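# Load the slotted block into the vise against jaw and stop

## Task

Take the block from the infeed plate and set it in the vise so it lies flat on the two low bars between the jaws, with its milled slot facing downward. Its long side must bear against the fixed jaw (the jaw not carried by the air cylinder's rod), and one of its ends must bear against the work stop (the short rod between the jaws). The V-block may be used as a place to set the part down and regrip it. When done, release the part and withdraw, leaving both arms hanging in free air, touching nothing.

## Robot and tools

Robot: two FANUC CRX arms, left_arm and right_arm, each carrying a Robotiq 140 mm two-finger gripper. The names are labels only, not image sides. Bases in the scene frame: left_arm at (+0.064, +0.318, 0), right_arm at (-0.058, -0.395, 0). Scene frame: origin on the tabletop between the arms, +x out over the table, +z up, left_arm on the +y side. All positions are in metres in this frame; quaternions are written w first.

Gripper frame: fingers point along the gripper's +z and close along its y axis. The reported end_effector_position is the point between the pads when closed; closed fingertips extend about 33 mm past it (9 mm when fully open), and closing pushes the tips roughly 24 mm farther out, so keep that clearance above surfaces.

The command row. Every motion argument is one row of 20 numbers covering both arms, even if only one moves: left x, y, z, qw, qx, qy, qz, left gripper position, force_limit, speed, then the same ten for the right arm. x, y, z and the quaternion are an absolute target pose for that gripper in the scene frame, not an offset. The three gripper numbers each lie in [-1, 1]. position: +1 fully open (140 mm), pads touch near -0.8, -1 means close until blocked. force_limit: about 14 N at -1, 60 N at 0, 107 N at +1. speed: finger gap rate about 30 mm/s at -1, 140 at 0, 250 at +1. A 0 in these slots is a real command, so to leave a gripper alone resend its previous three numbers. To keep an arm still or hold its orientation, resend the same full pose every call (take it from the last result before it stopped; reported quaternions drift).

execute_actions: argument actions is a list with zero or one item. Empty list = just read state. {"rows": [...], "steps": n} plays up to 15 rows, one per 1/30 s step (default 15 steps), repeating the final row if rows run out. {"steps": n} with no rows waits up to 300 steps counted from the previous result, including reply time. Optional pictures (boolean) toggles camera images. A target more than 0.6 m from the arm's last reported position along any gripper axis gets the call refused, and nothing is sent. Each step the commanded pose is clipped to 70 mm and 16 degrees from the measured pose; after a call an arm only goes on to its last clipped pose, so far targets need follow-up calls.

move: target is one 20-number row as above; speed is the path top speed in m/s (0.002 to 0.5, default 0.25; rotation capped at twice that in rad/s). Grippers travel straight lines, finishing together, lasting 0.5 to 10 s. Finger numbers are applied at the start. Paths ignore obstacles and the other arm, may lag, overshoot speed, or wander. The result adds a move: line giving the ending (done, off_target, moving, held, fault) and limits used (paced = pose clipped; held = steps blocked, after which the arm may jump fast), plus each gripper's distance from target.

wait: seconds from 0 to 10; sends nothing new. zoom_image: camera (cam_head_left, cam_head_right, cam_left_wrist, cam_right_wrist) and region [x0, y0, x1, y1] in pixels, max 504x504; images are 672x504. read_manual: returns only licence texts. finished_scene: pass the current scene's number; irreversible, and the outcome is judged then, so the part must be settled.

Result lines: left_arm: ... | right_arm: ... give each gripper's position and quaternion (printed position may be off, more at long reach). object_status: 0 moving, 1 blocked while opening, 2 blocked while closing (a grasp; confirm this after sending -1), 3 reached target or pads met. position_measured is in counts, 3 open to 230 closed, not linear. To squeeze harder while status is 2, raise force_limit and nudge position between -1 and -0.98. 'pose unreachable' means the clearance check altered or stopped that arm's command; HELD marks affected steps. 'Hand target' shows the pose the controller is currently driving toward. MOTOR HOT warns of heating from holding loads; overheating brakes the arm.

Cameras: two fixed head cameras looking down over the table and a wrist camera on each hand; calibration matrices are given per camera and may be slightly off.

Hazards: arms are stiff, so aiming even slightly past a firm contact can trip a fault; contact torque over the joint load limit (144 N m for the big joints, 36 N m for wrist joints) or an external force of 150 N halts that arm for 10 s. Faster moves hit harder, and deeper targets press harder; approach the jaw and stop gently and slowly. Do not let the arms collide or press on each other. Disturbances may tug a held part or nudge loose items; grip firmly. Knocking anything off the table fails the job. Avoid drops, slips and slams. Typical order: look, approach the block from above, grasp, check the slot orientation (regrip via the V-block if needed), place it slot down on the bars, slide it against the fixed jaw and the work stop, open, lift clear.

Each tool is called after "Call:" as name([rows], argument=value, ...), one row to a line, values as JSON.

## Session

Call:
execute_actions(actions=[])

Scene clock: 0.00 s of 6600.00 s.
left_arm: end_effector_position=(+0.1260, +0.0011, +0.3424) position_measured=3 object_status=3 end_effector_quat_wxyz=(-0.065, +0.144, +0.977, +0.146) | right_arm: end_effector_position=(+0.4994, -0.9142, +0.1507) position_measured=3 object_status=3 end_effector_quat_wxyz=(-0.062, +0.896, +0.298, +0.324)
Joint positions: left_arm=[-0.863 -0.015  0.213 -0.089 -2.108 -0.841] | right_arm=[-0.748  0.765  0.833 -0.663 -1.527  3.108]
Joint velocities: left_arm=[ 0.     0.     0.001  0.    -0.    -0.001] | right_arm=[ 0.  0. -0.  0.  0. -0.]
Hand target (left_arm): +0.126, +0.001, +0.342; -0.065, +0.144, +0.977, +0.146
Hand target (right_arm): +0.499, -0.914, +0.151; -0.062, +0.896, +0.298, +0.324
camera_calibration (this result's frames):
cam_left_wrist: T_world_to_cam=[[0.32503, 0.911411, 0.25236, -0.124139], [0.906799, -0.376109, 0.190415, -0.175453], [0.268461, 0.166949, -0.948713, 0.478108], [0, 0, 0, 1]] pos_world=[0.0710963, -0.0326681, 0.518324]
cam_right_wrist: T_world_to_cam=[[0.558768, -0.823581, 0.0974301, -1.05225], [-0.746708, -0.550737, -0.372983, -0.0684958], [0.36084, 0.135659, -0.922709, 0.274197], [0, 0, 0, 1]] pos_world=[0.437876, -0.941533, 0.329977]

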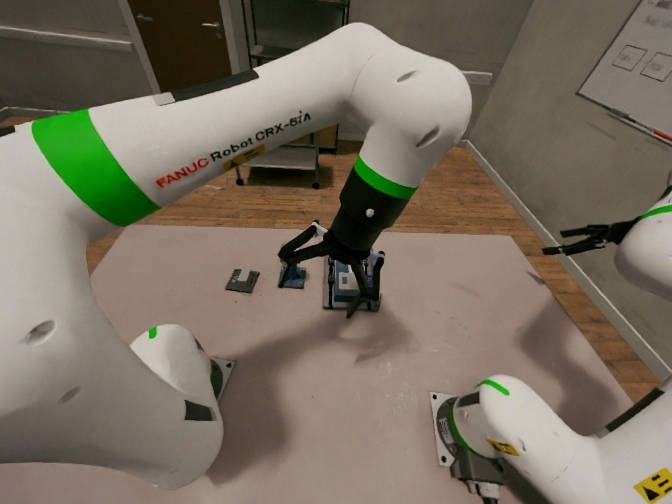

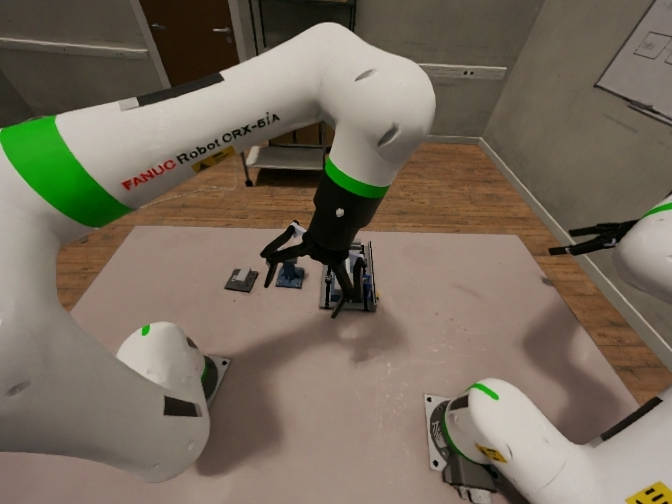

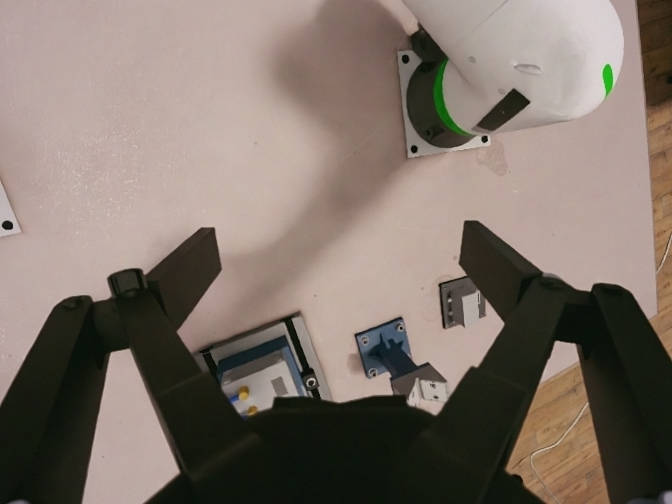

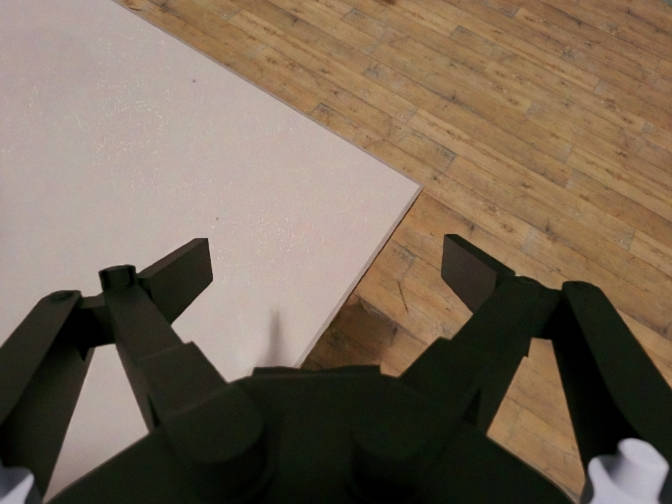

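Call:
move(target=[0.45,0.2,0.3,0,0,1,0,1,0,0,0.4994,-0.9142,0.1507,-0.062,0.896,0.298,0.324,1,0,0], speed=0.4)

Call:
zoom_image(camera="cam_left_wrist", region=[330,90,460,210])

Call:
zoom_image(camera="cam_head_right", region=[215,230,315,300])

Scene clock: 4.47 s of 6600.00 s.
left_arm: end_effector_position=(+0.4495, +0.2001, +0.3001) position_measured=3 object_status=3 end_effector_quat_wxyz=(-0.001, -0.000, +1.000, +0.001) | right_arm: end_effector_position=(+0.4994, -0.9142, +0.1507) position_measured=3 object_status=3 end_effector_quat_wxyz=(-0.062, +0.896, +0.298, +0.324)
Joint positions: left_arm=[ 0.222 -0.105  0.044 -0.002 -1.722 -1.6  ] | right_arm=[-0.748  0.765  0.832 -0.663 -1.526  3.11 ]
Joint velocities: left_arm=[-0.001  0.002  0.001  0.    -0.     0.   ] | right_arm=[-0.    -0.    -0.002 -0.     0.     0.   ]
Hand target (left_arm): +0.449, +0.200, +0.300; -0.001, -0.000, +1.000, +0.001
Hand target (right_arm): +0.499, -0.914, +0.151; -0.062, +0.896, +0.298, +0.324
Off the commanded pose (left_arm): 0.001 m, 0 deg.
Off the commanded pose (right_arm): 0.000 m, 0 deg.
move: done; limits=paced
camera_calibration (this result's frames):
cam_left_wrist: T_world_to_cam=[[0.0268458, 0.999604, -0.00848321, -0.205309], [0.92884, -0.0218067, 0.369838, -0.520544], [0.369507, -0.0178082, -0.929057, 0.303553], [0, 0, 0, 1]] pos_world=[0.376849, 0.199282, 0.472794]
cam_right_wrist: T_world_to_cam=[[0.559163, -0.823179, 0.0985547, -1.05228], [-0.746139, -0.55149, -0.37301, -0.0694563], [0.361406, 0.135038, -0.922578, 0.273271], [0, 0, 0, 1]] pos_world=[0.437811, -0.941423, 0.329913]

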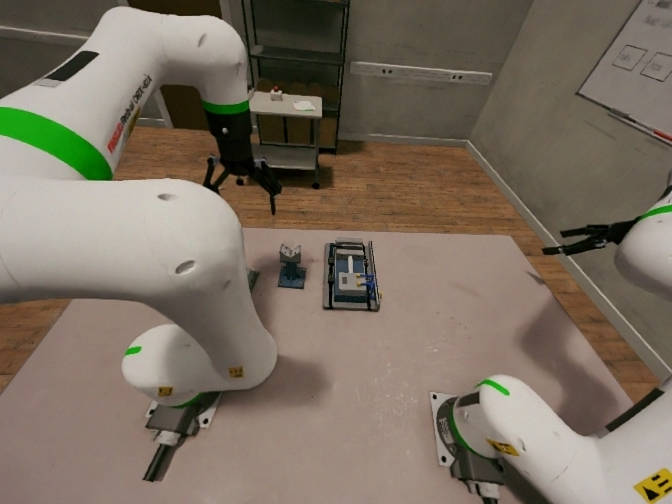

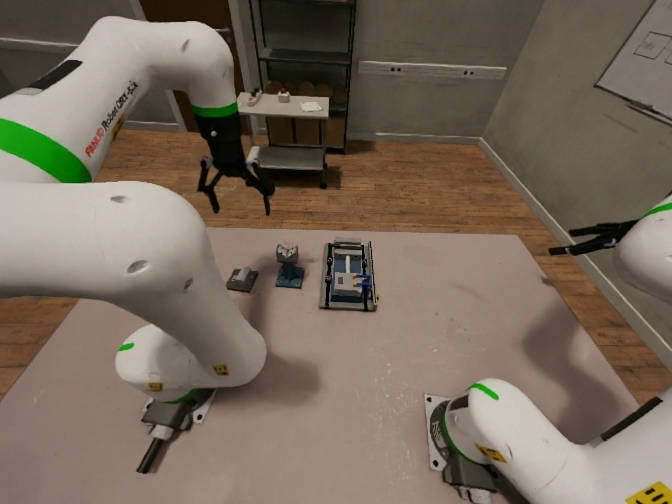

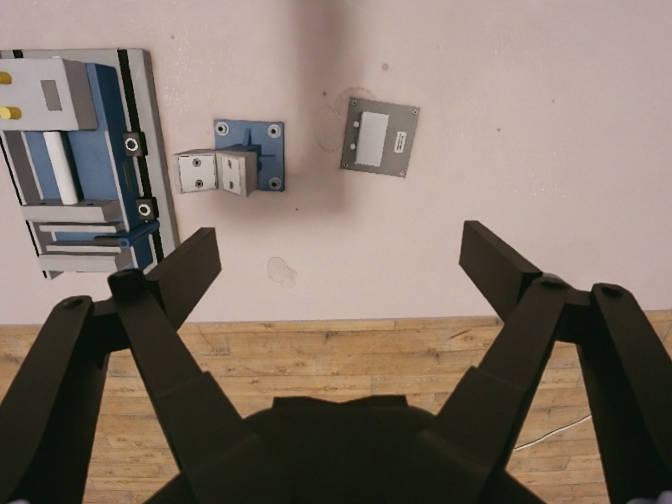

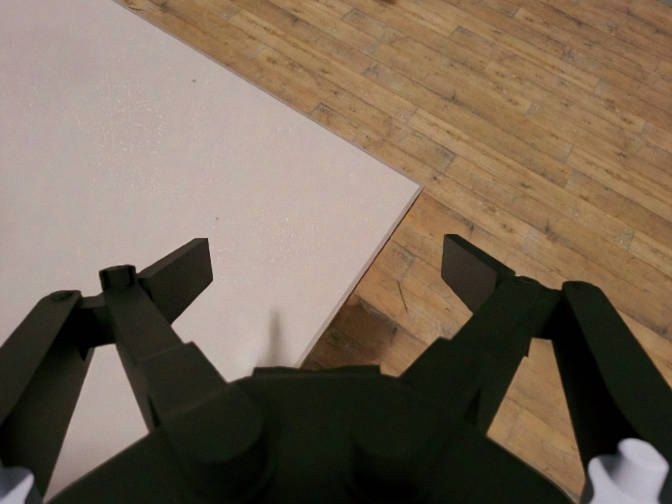

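Region (330, 90, 460, 210) of cam_left_wrist's 672x504 image, scaled by 3.877, with more detail than that image has; it fills the top 465 rows of this view, and the rest is white.

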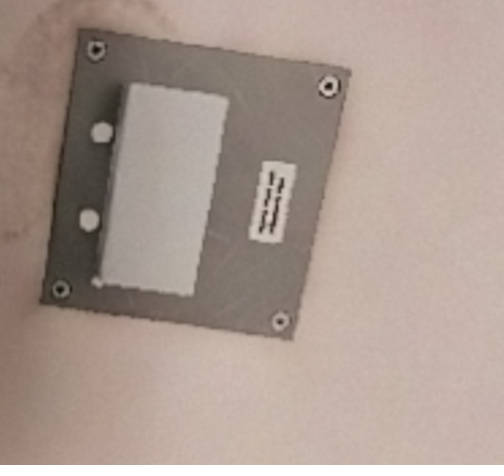

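Region (215, 230, 315, 300) of cam_head_right's 672x504 image, scaled by 5.040, with more detail than that image has; it fills the top 353 rows of this view, and the rest is white.

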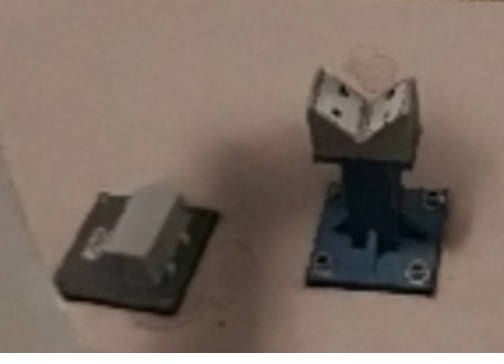

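Call:
move(target=[0.407,0.239,0.1,0,-0.649,0.76,0,0.4,0,0,0.4994,-0.9142,0.1507,-0.062,0.896,0.298,0.324,1,0,0], speed=0.4)

Call:
zoom_image(camera="cam_left_wrist", region=[250,130,430,290])

Scene clock: 12.87 s of 6600.00 s.
left_arm: end_effector_position=(+0.4066, +0.2389, +0.1000) position_measured=78 object_status=3 end_effector_quat_wxyz=(+0.000, +0.649, -0.761, -0.000) | right_arm: end_effector_position=(+0.4994, -0.9142, +0.1507) position_measured=3 object_status=3 end_effector_quat_wxyz=(-0.062, +0.896, +0.298, +0.324)
Joint positions: left_arm=[ 0.344 -0.204 -0.511 -0.    -1.264 -0.309] | right_arm=[-0.748  0.765  0.832 -0.663 -1.526  3.11 ]
Joint velocities: left_arm=[-0.001  0.001 -0.001 -0.001  0.001  0.001] | right_arm=[ 0.     0.001 -0.001  0.    -0.001  0.   ]
Hand target (left_arm): +0.407, +0.239, +0.100; -0.000, -0.649, +0.761, +0.000
Hand target (right_arm): +0.499, -0.914, +0.151; -0.062, +0.896, +0.298, +0.324
Off the commanded pose (left_arm): 0.000 m, 0 deg.
Off the commanded pose (right_arm): 0.000 m, 0 deg.
After step 90, 3.20 s passed at rest.
move: done
camera_calibration (this result's frames):
cam_left_wrist: T_world_to_cam=[[-0.982896, 0.183899, -0.00985384, 0.360966], [0.167171, 0.91338, 0.371201, -0.319774], [0.0772638, 0.363205, -0.9285, 0.161941], [0, 0, 0, 1]] pos_world=[0.395737, 0.166876, 0.27262]
cam_right_wrist: T_world_to_cam=[[0.559157, -0.823183, 0.0985554, -1.05228], [-0.746142, -0.551485, -0.37301, -0.0694539], [0.361407, 0.135035, -0.922578, 0.273269], [0, 0, 0, 1]] pos_world=[0.437808, -0.941425, 0.329913]

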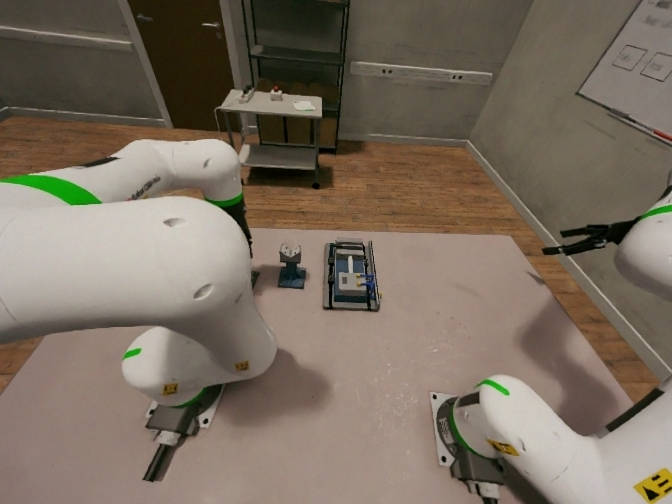

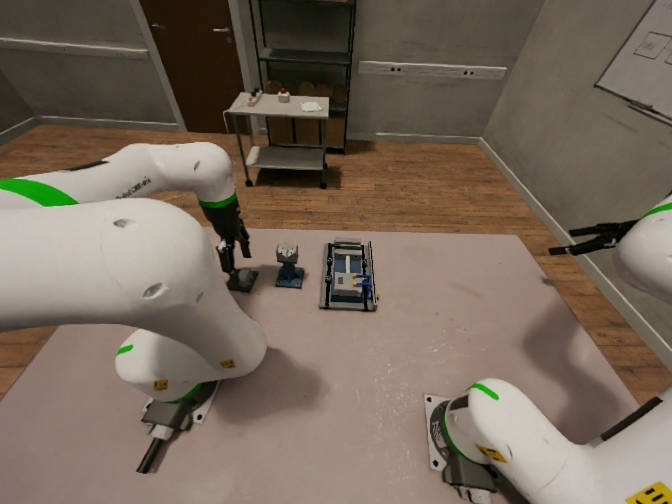

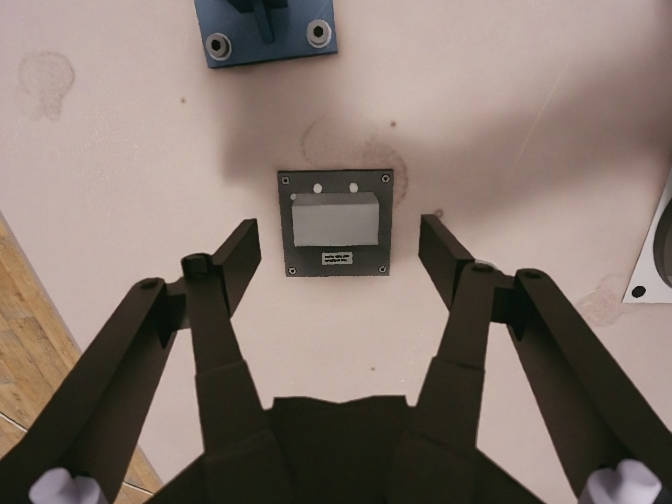

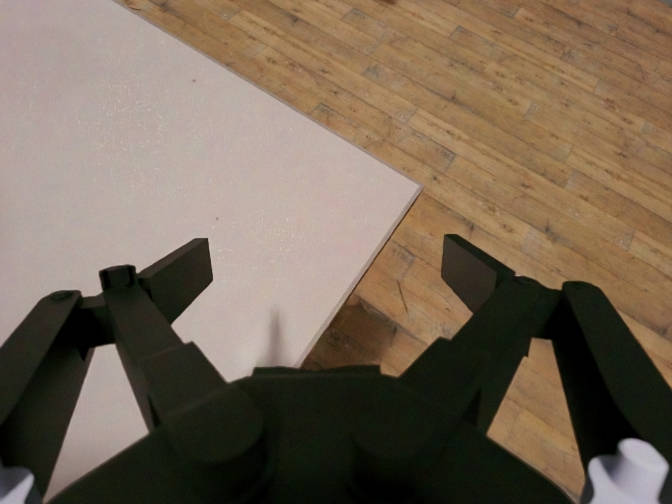

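Region (250, 130, 430, 290) of cam_left_wrist's 672x504 image, scaled by 2.800, with more detail than that image has.

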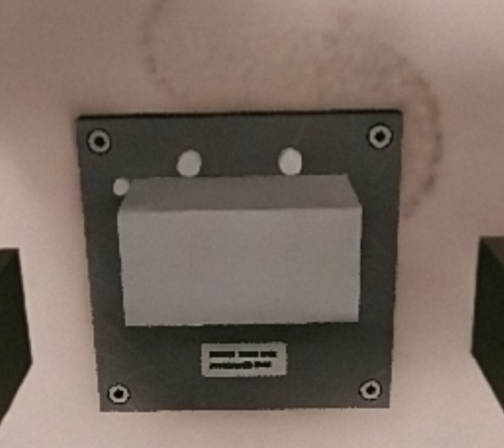

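Call:
move(target=[0.409,0.239,0.05,0,-0.649,0.76,0,0.4,0,0,0.4994,-0.9142,0.1507,-0.062,0.896,0.298,0.324,1,0,0], speed=0.15)

Call:
move(target=[0.409,0.239,0.05,0,-0.649,0.76,0,-1,-0.3,0,0.4994,-0.9142,0.1507,-0.062,0.896,0.298,0.324,1,0,0])

Call:
move(target=[0.409,0.239,0.2,0,-0.649,0.76,0,-1,-0.3,0,0.4994,-0.9142,0.1507,-0.062,0.896,0.298,0.324,1,0,0])

Call:
move(target=[0.433,0.093,0.225,-0.282,-0.625,0.681,-0.259,-1,-0.3,0,0.4994,-0.9142,0.1507,-0.062,0.896,0.298,0.324,1,0,0])

Call:
zoom_image(camera="cam_head_right", region=[240,200,340,300])

Scene clock: 23.07 s of 6600.00 s.
left_arm: end_effector_position=(+0.4089, +0.2390, +0.0501) position_measured=78 object_status=3 end_effector_quat_wxyz=(-0.000, +0.649, -0.761, +0.000) | right_arm: end_effector_position=(+0.4994, -0.9142, +0.1507) position_measured=3 object_status=3 end_effector_quat_wxyz=(-0.062, +0.896, +0.298, +0.324)
Joint positions: left_arm=[ 0.343 -0.146 -0.588  0.    -1.129 -0.308] | right_arm=[-0.748  0.765  0.832 -0.663 -1.526  3.11 ]
Joint velocities: left_arm=[ 0.     0.001 -0.001  0.    -0.     0.   ] | right_arm=[ 0.001 -0.     0.    -0.    -0.     0.   ]
Hand target (left_arm): +0.409, +0.239, +0.050; -0.000, -0.649, +0.761, -0.000
Hand target (right_arm): +0.499, -0.914, +0.151; -0.062, +0.896, +0.298, +0.324
Off the commanded pose (left_arm): 0.000 m, 0 deg.
Off the commanded pose (right_arm): 0.000 m, 0 deg.
After step 90, 6.43 s passed at rest.
move: done
camera_calibration (this result's frames):
cam_left_wrist: T_world_to_cam=[[-0.982962, 0.183532, -0.0100325, 0.362844], [0.166773, 0.913489, 0.371113, -0.30153], [0.0772758, 0.363117, -0.928534, 0.115455], [0, 0, 0, 1]] pos_world=[0.398027, 0.166927, 0.222745]
cam_right_wrist: T_world_to_cam=[[0.559151, -0.823187, 0.0985554, -1.05229], [-0.746146, -0.55148, -0.37301, -0.0694522], [0.361408, 0.135032, -0.922578, 0.273268], [0, 0, 0, 1]] pos_world=[0.437804, -0.941429, 0.329913]

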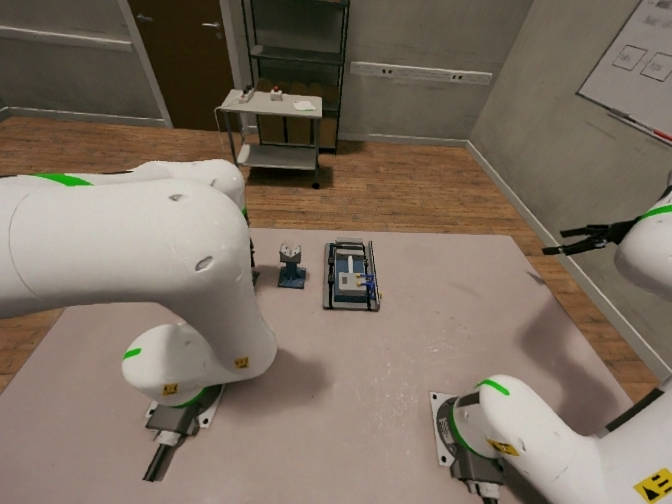

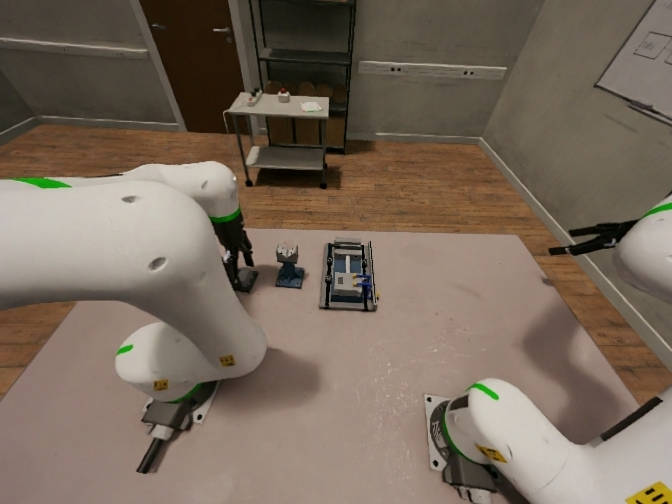

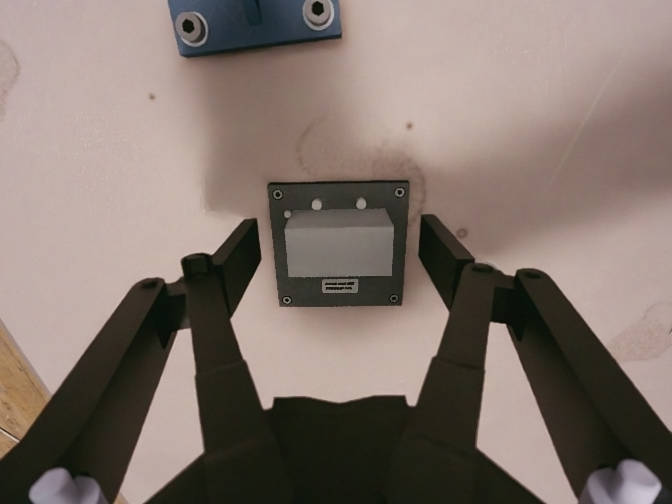

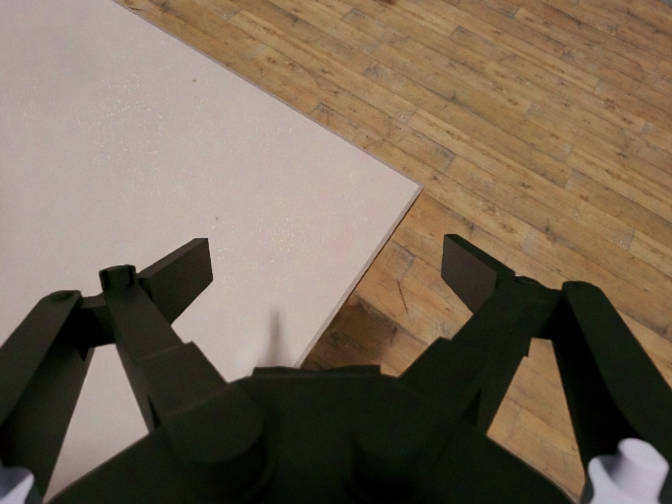

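Scene clock: 23.77 s of 6600.00 s.
left_arm: end_effector_position=(+0.4090, +0.2390, +0.0500) position_measured=142 object_status=2 end_effector_quat_wxyz=(+0.000, +0.649, -0.760, +0.000) | right_arm: end_effector_position=(+0.4994, -0.9142, +0.1507) position_measured=3 object_status=3 end_effector_quat_wxyz=(-0.062, +0.896, +0.298, +0.324)
Joint positions: left_arm=[ 0.343 -0.146 -0.588  0.    -1.128 -0.308] | right_arm=[-0.748  0.765  0.832 -0.663 -1.526  3.11 ]
Joint velocities: left_arm=[ 0.001 -0.     0.    -0.    -0.001  0.001] | right_arm=[ 0.    -0.001 -0.     0.001  0.    -0.   ]
Hand target (left_arm): +0.409, +0.239, +0.050; +0.000, -0.649, +0.760, -0.000
Hand target (right_arm): +0.499, -0.914, +0.151; -0.062, +0.896, +0.298, +0.324
Off the commanded pose (left_arm): 0.000 m, 0 deg.
Off the commanded pose (right_arm): 0.000 m, 0 deg.
move: done
camera_calibration (this result's frames):
cam_left_wrist: T_world_to_cam=[[-0.982997, 0.183352, -0.00998481, 0.362984], [0.166621, 0.913511, 0.371128, -0.301476], [0.0771682, 0.363154, -0.928528, 0.115389], [0, 0, 0, 1]] pos_world=[0.398139, 0.166943, 0.222652]
cam_right_wrist: T_world_to_cam=[[0.559151, -0.823187, 0.0985551, -1.05228], [-0.746146, -0.55148, -0.37301, -0.0694522], [0.361408, 0.135032, -0.922578, 0.273268], [0, 0, 0, 1]] pos_world=[0.437804, -0.941429, 0.329913]

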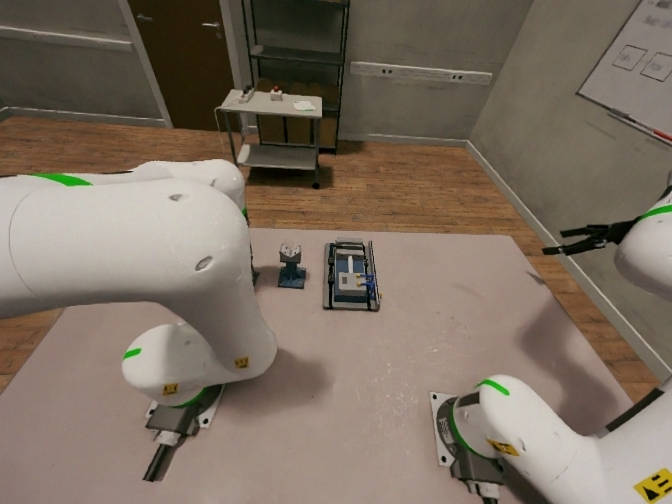

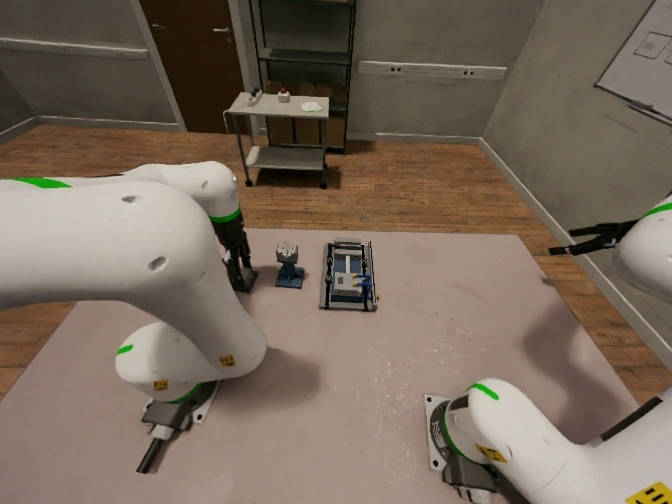

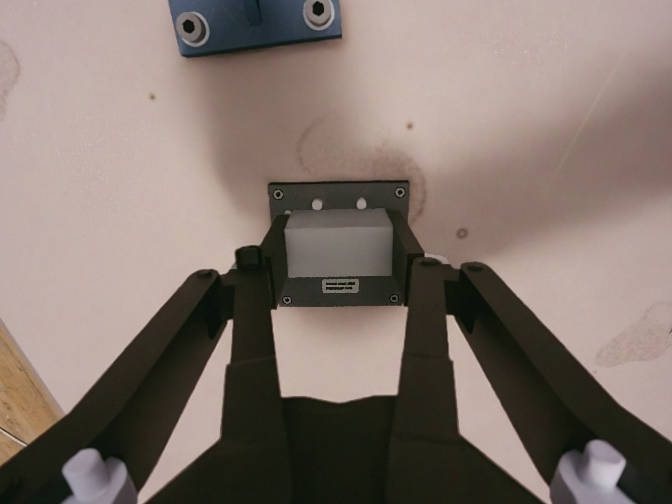

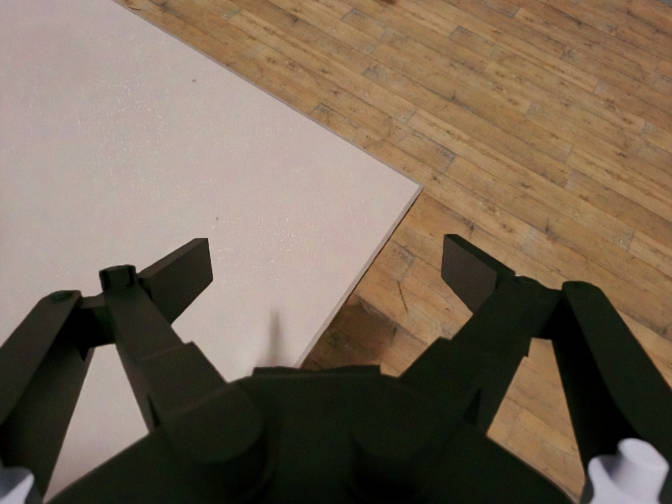

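Scene clock: 24.77 s of 6600.00 s.
left_arm: end_effector_position=(+0.4093, +0.2391, +0.1998) position_measured=142 object_status=2 end_effector_quat_wxyz=(-0.000, +0.650, -0.760, -0.000) | right_arm: end_effector_position=(+0.4994, -0.9142, +0.1507) position_measured=3 object_status=3 end_effector_quat_wxyz=(-0.062, +0.896, +0.298, +0.324)
Joint positions: left_arm=[ 0.343 -0.246 -0.307 -0.    -1.51  -0.307] | right_arm=[-0.748  0.765  0.832 -0.663 -1.526  3.11 ]
Joint velocities: left_arm=[ 0.     0.    -0.    -0.     0.    -0.001] | right_arm=[ 0.     0.001  0.002 -0.     0.     0.   ]
Hand target (left_arm): +0.409, +0.239, +0.200; +0.000, -0.650, +0.760, +0.000
Hand target (right_arm): +0.499, -0.914, +0.151; -0.062, +0.896, +0.298, +0.324
Off the commanded pose (left_arm): 0.000 m, 0 deg.
Off the commanded pose (right_arm): 0.000 m, 0 deg.
move: done
camera_calibration (this result's frames):
cam_left_wrist: T_world_to_cam=[[-0.983148, 0.182543, -0.00994355, 0.364978], [0.165873, 0.913589, 0.371271, -0.35696], [0.0768572, 0.363364, -0.928471, 0.254522], [0, 0, 0, 1]] pos_world=[0.398475, 0.167006, 0.372475]
cam_right_wrist: T_world_to_cam=[[0.559151, -0.823187, 0.0985556, -1.05229], [-0.746146, -0.55148, -0.37301, -0.0694523], [0.361408, 0.135032, -0.922578, 0.273268], [0, 0, 0, 1]] pos_world=[0.437804, -0.941429, 0.329913]

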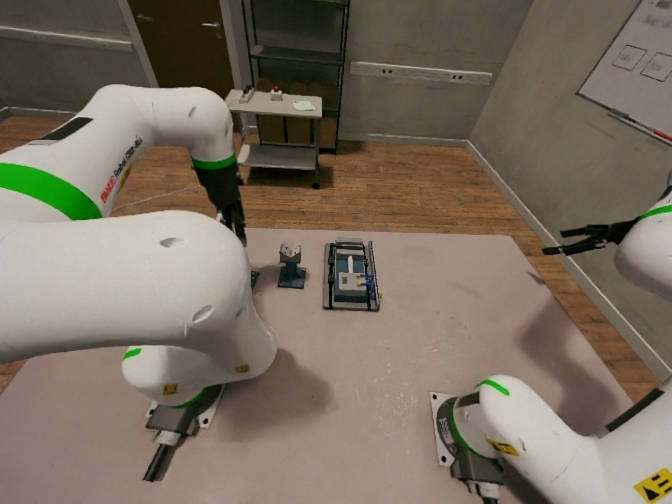

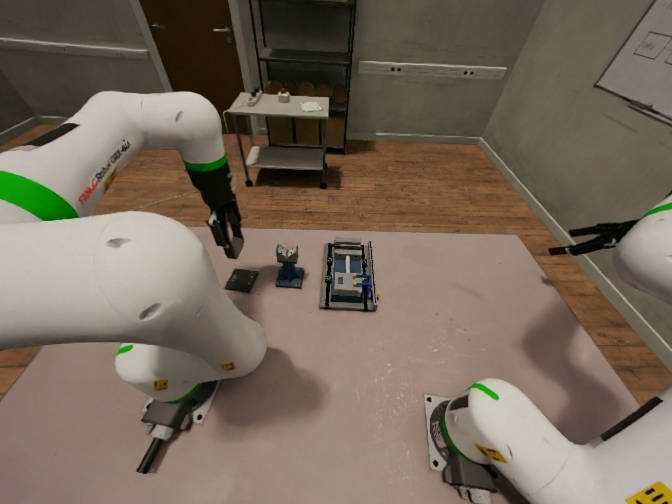

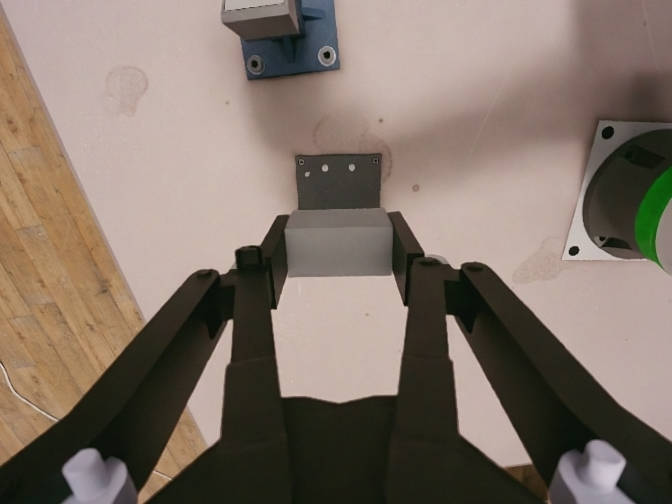

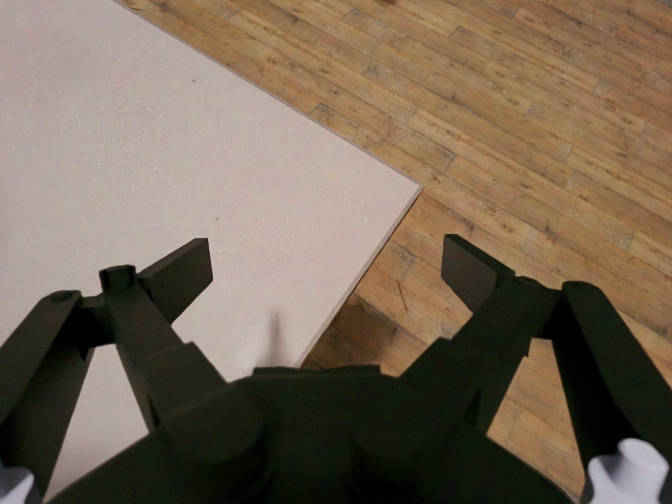

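Scene clock: 26.73 s of 6600.00 s.
left_arm: end_effector_position=(+0.4327, +0.0927, +0.2246) position_measured=142 object_status=2 end_effector_quat_wxyz=(+0.283, +0.625, -0.680, +0.258) | right_arm: end_effector_position=(+0.4994, -0.9142, +0.1507) position_measured=3 object_status=3 end_effector_quat_wxyz=(-0.062, +0.896, +0.298, +0.324)
Joint positions: left_arm=[ 0.513 -0.107 -0.568  0.707 -1.507 -0.599] | right_arm=[-0.748  0.765  0.832 -0.663 -1.526  3.11 ]
Joint velocities: left_arm=[-0.    -0.    -0.001  0.    -0.001 -0.001] | right_arm=[ 0.  0. -0.  0. -0.  0.]
Hand target (left_arm): +0.433, +0.093, +0.225; +0.283, +0.625, -0.680, +0.258
Hand target (right_arm): +0.499, -0.914, +0.151; -0.062, +0.896, +0.298, +0.324
Off the commanded pose (left_arm): 0.001 m, 0 deg.
Off the commanded pose (right_arm): 0.000 m, 0 deg.
move: done
camera_calibration (this result's frames):
cam_left_wrist: T_world_to_cam=[[-0.994972, 0.0974011, -0.0233012, 0.431031], [0.0986897, 0.913983, -0.393568, -0.0354689], [-0.017037, -0.393889, -0.919, 0.437597], [0, 0, 0, 1]] pos_world=[0.43982, 0.1628, 0.398236]
cam_right_wrist: T_world_to_cam=[[0.559151, -0.823187, 0.0985557, -1.05229], [-0.746146, -0.55148, -0.37301, -0.0694521], [0.361408, 0.135032, -0.922578, 0.273268], [0, 0, 0, 1]] pos_world=[0.437804, -0.941429, 0.329913]

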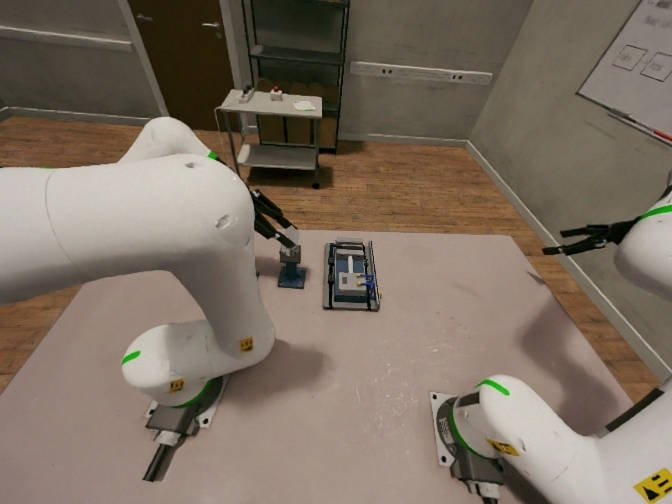

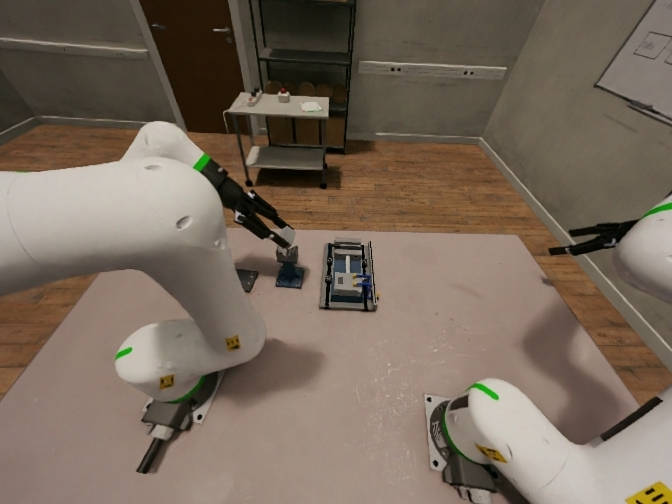

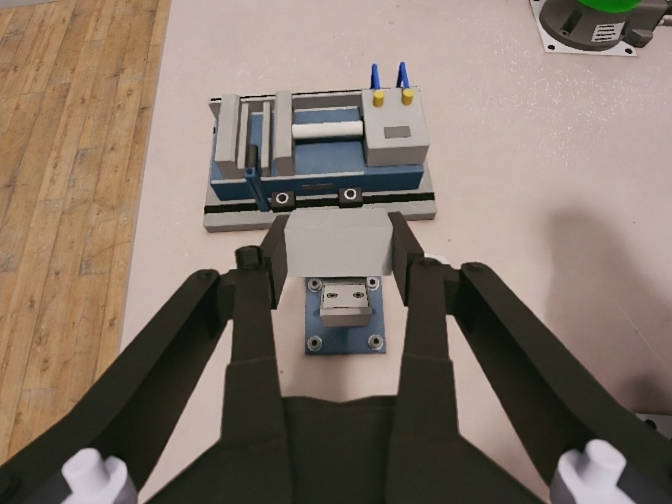

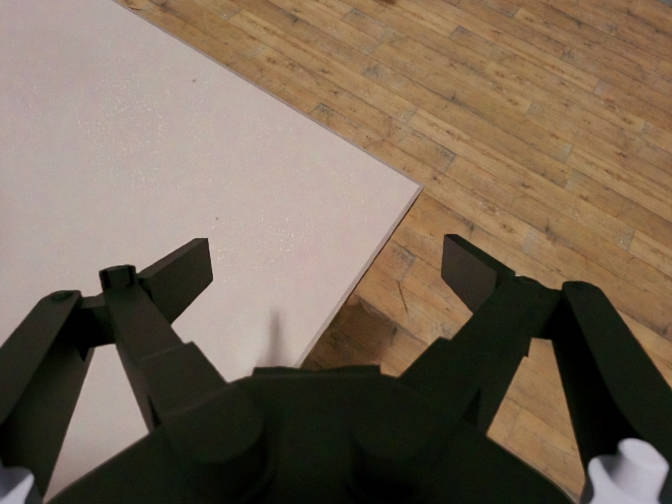

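Region (240, 200, 340, 300) of cam_head_right's 672x504 image, scaled by 5.040, with more detail than that image has.

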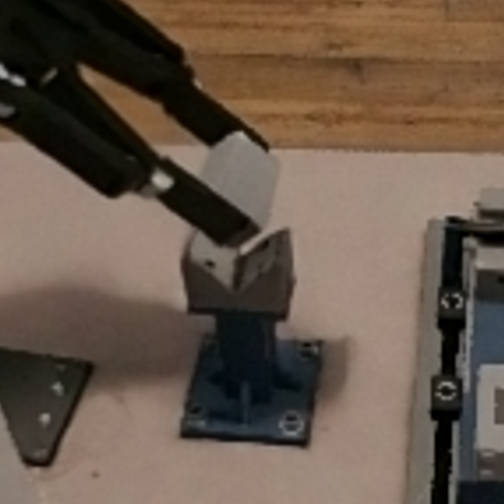

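Call:
move(target=[0.431,0.093,0.183,-0.282,-0.625,0.681,-0.259,-1,-0.3,0,0.4994,-0.9142,0.1507,-0.062,0.896,0.298,0.324,1,0,0], speed=0.05)

Scene clock: 37.23 s of 6600.00 s.
left_arm: end_effector_position=(+0.4309, +0.0930, +0.1830) position_measured=142 object_status=2 end_effector_quat_wxyz=(+0.282, +0.625, -0.681, +0.259) | right_arm: end_effector_position=(+0.4994, -0.9142, +0.1507) position_measured=3 object_status=3 end_effector_quat_wxyz=(-0.062, +0.896, +0.298, +0.324)
Joint positions: left_arm=[ 0.514 -0.078 -0.644  0.715 -1.428 -0.672] | right_arm=[-0.748  0.765  0.832 -0.663 -1.526  3.11 ]
Joint velocities: left_arm=[-0. -0. -0.  0.  0. -0.] | right_arm=[-0.     0.001  0.001  0.    -0.001  0.   ]
Hand target (left_arm): +0.431, +0.093, +0.183; +0.282, +0.625, -0.681, +0.259
Hand target (right_arm): +0.499, -0.914, +0.151; -0.062, +0.896, +0.298, +0.324
Off the commanded pose (left_arm): 0.000 m, 0 deg.
Off the commanded pose (right_arm): 0.000 m, 0 deg.
After step 90, 6.40 s passed at rest.
move: done
camera_calibration (this result's frames):
cam_left_wrist: T_world_to_cam=[[-0.994858, 0.0977538, -0.0264831, 0.428675], [0.100261, 0.913655, -0.393933, -0.0525236], [-0.014312, -0.394562, -0.918758, 0.398338], [0, 0, 0, 1]] pos_world=[0.437437, 0.163253, 0.356638]
cam_right_wrist: T_world_to_cam=[[0.559151, -0.823187, 0.0985557, -1.05229], [-0.746146, -0.55148, -0.37301, -0.0694522], [0.361408, 0.135032, -0.922578, 0.273268], [0, 0, 0, 1]] pos_world=[0.437804, -0.941429, 0.329913]

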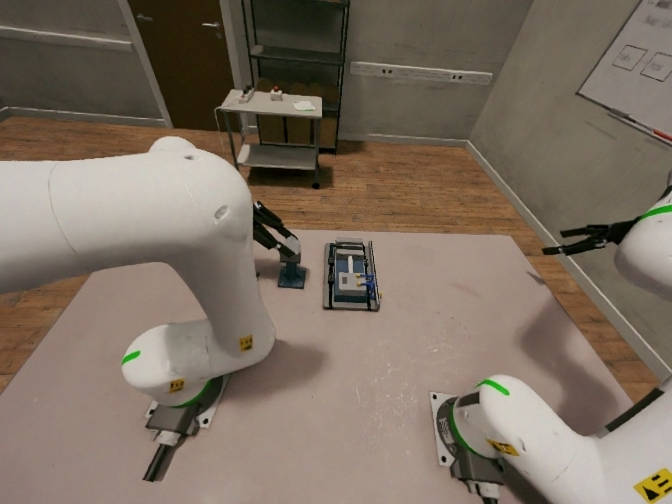

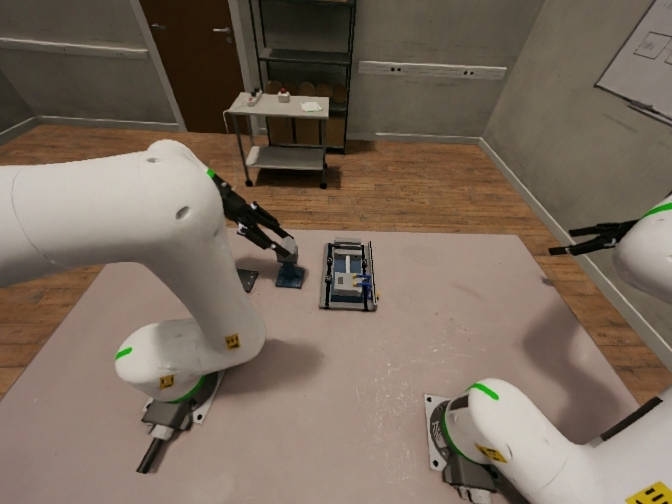

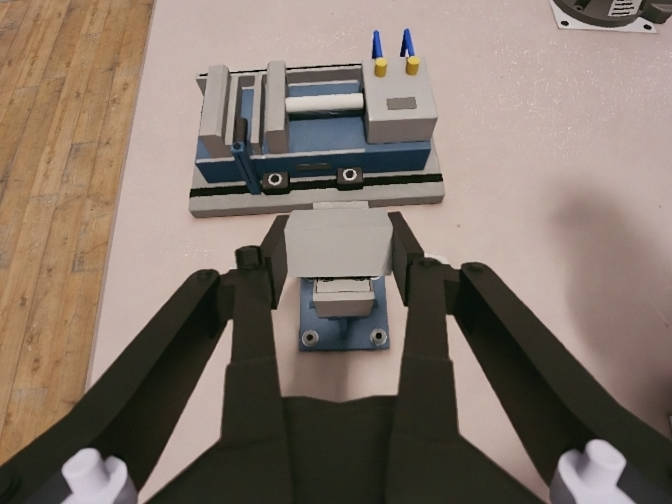

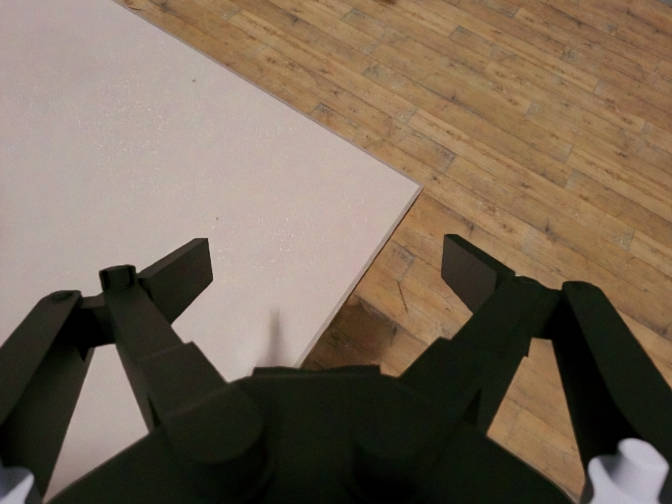

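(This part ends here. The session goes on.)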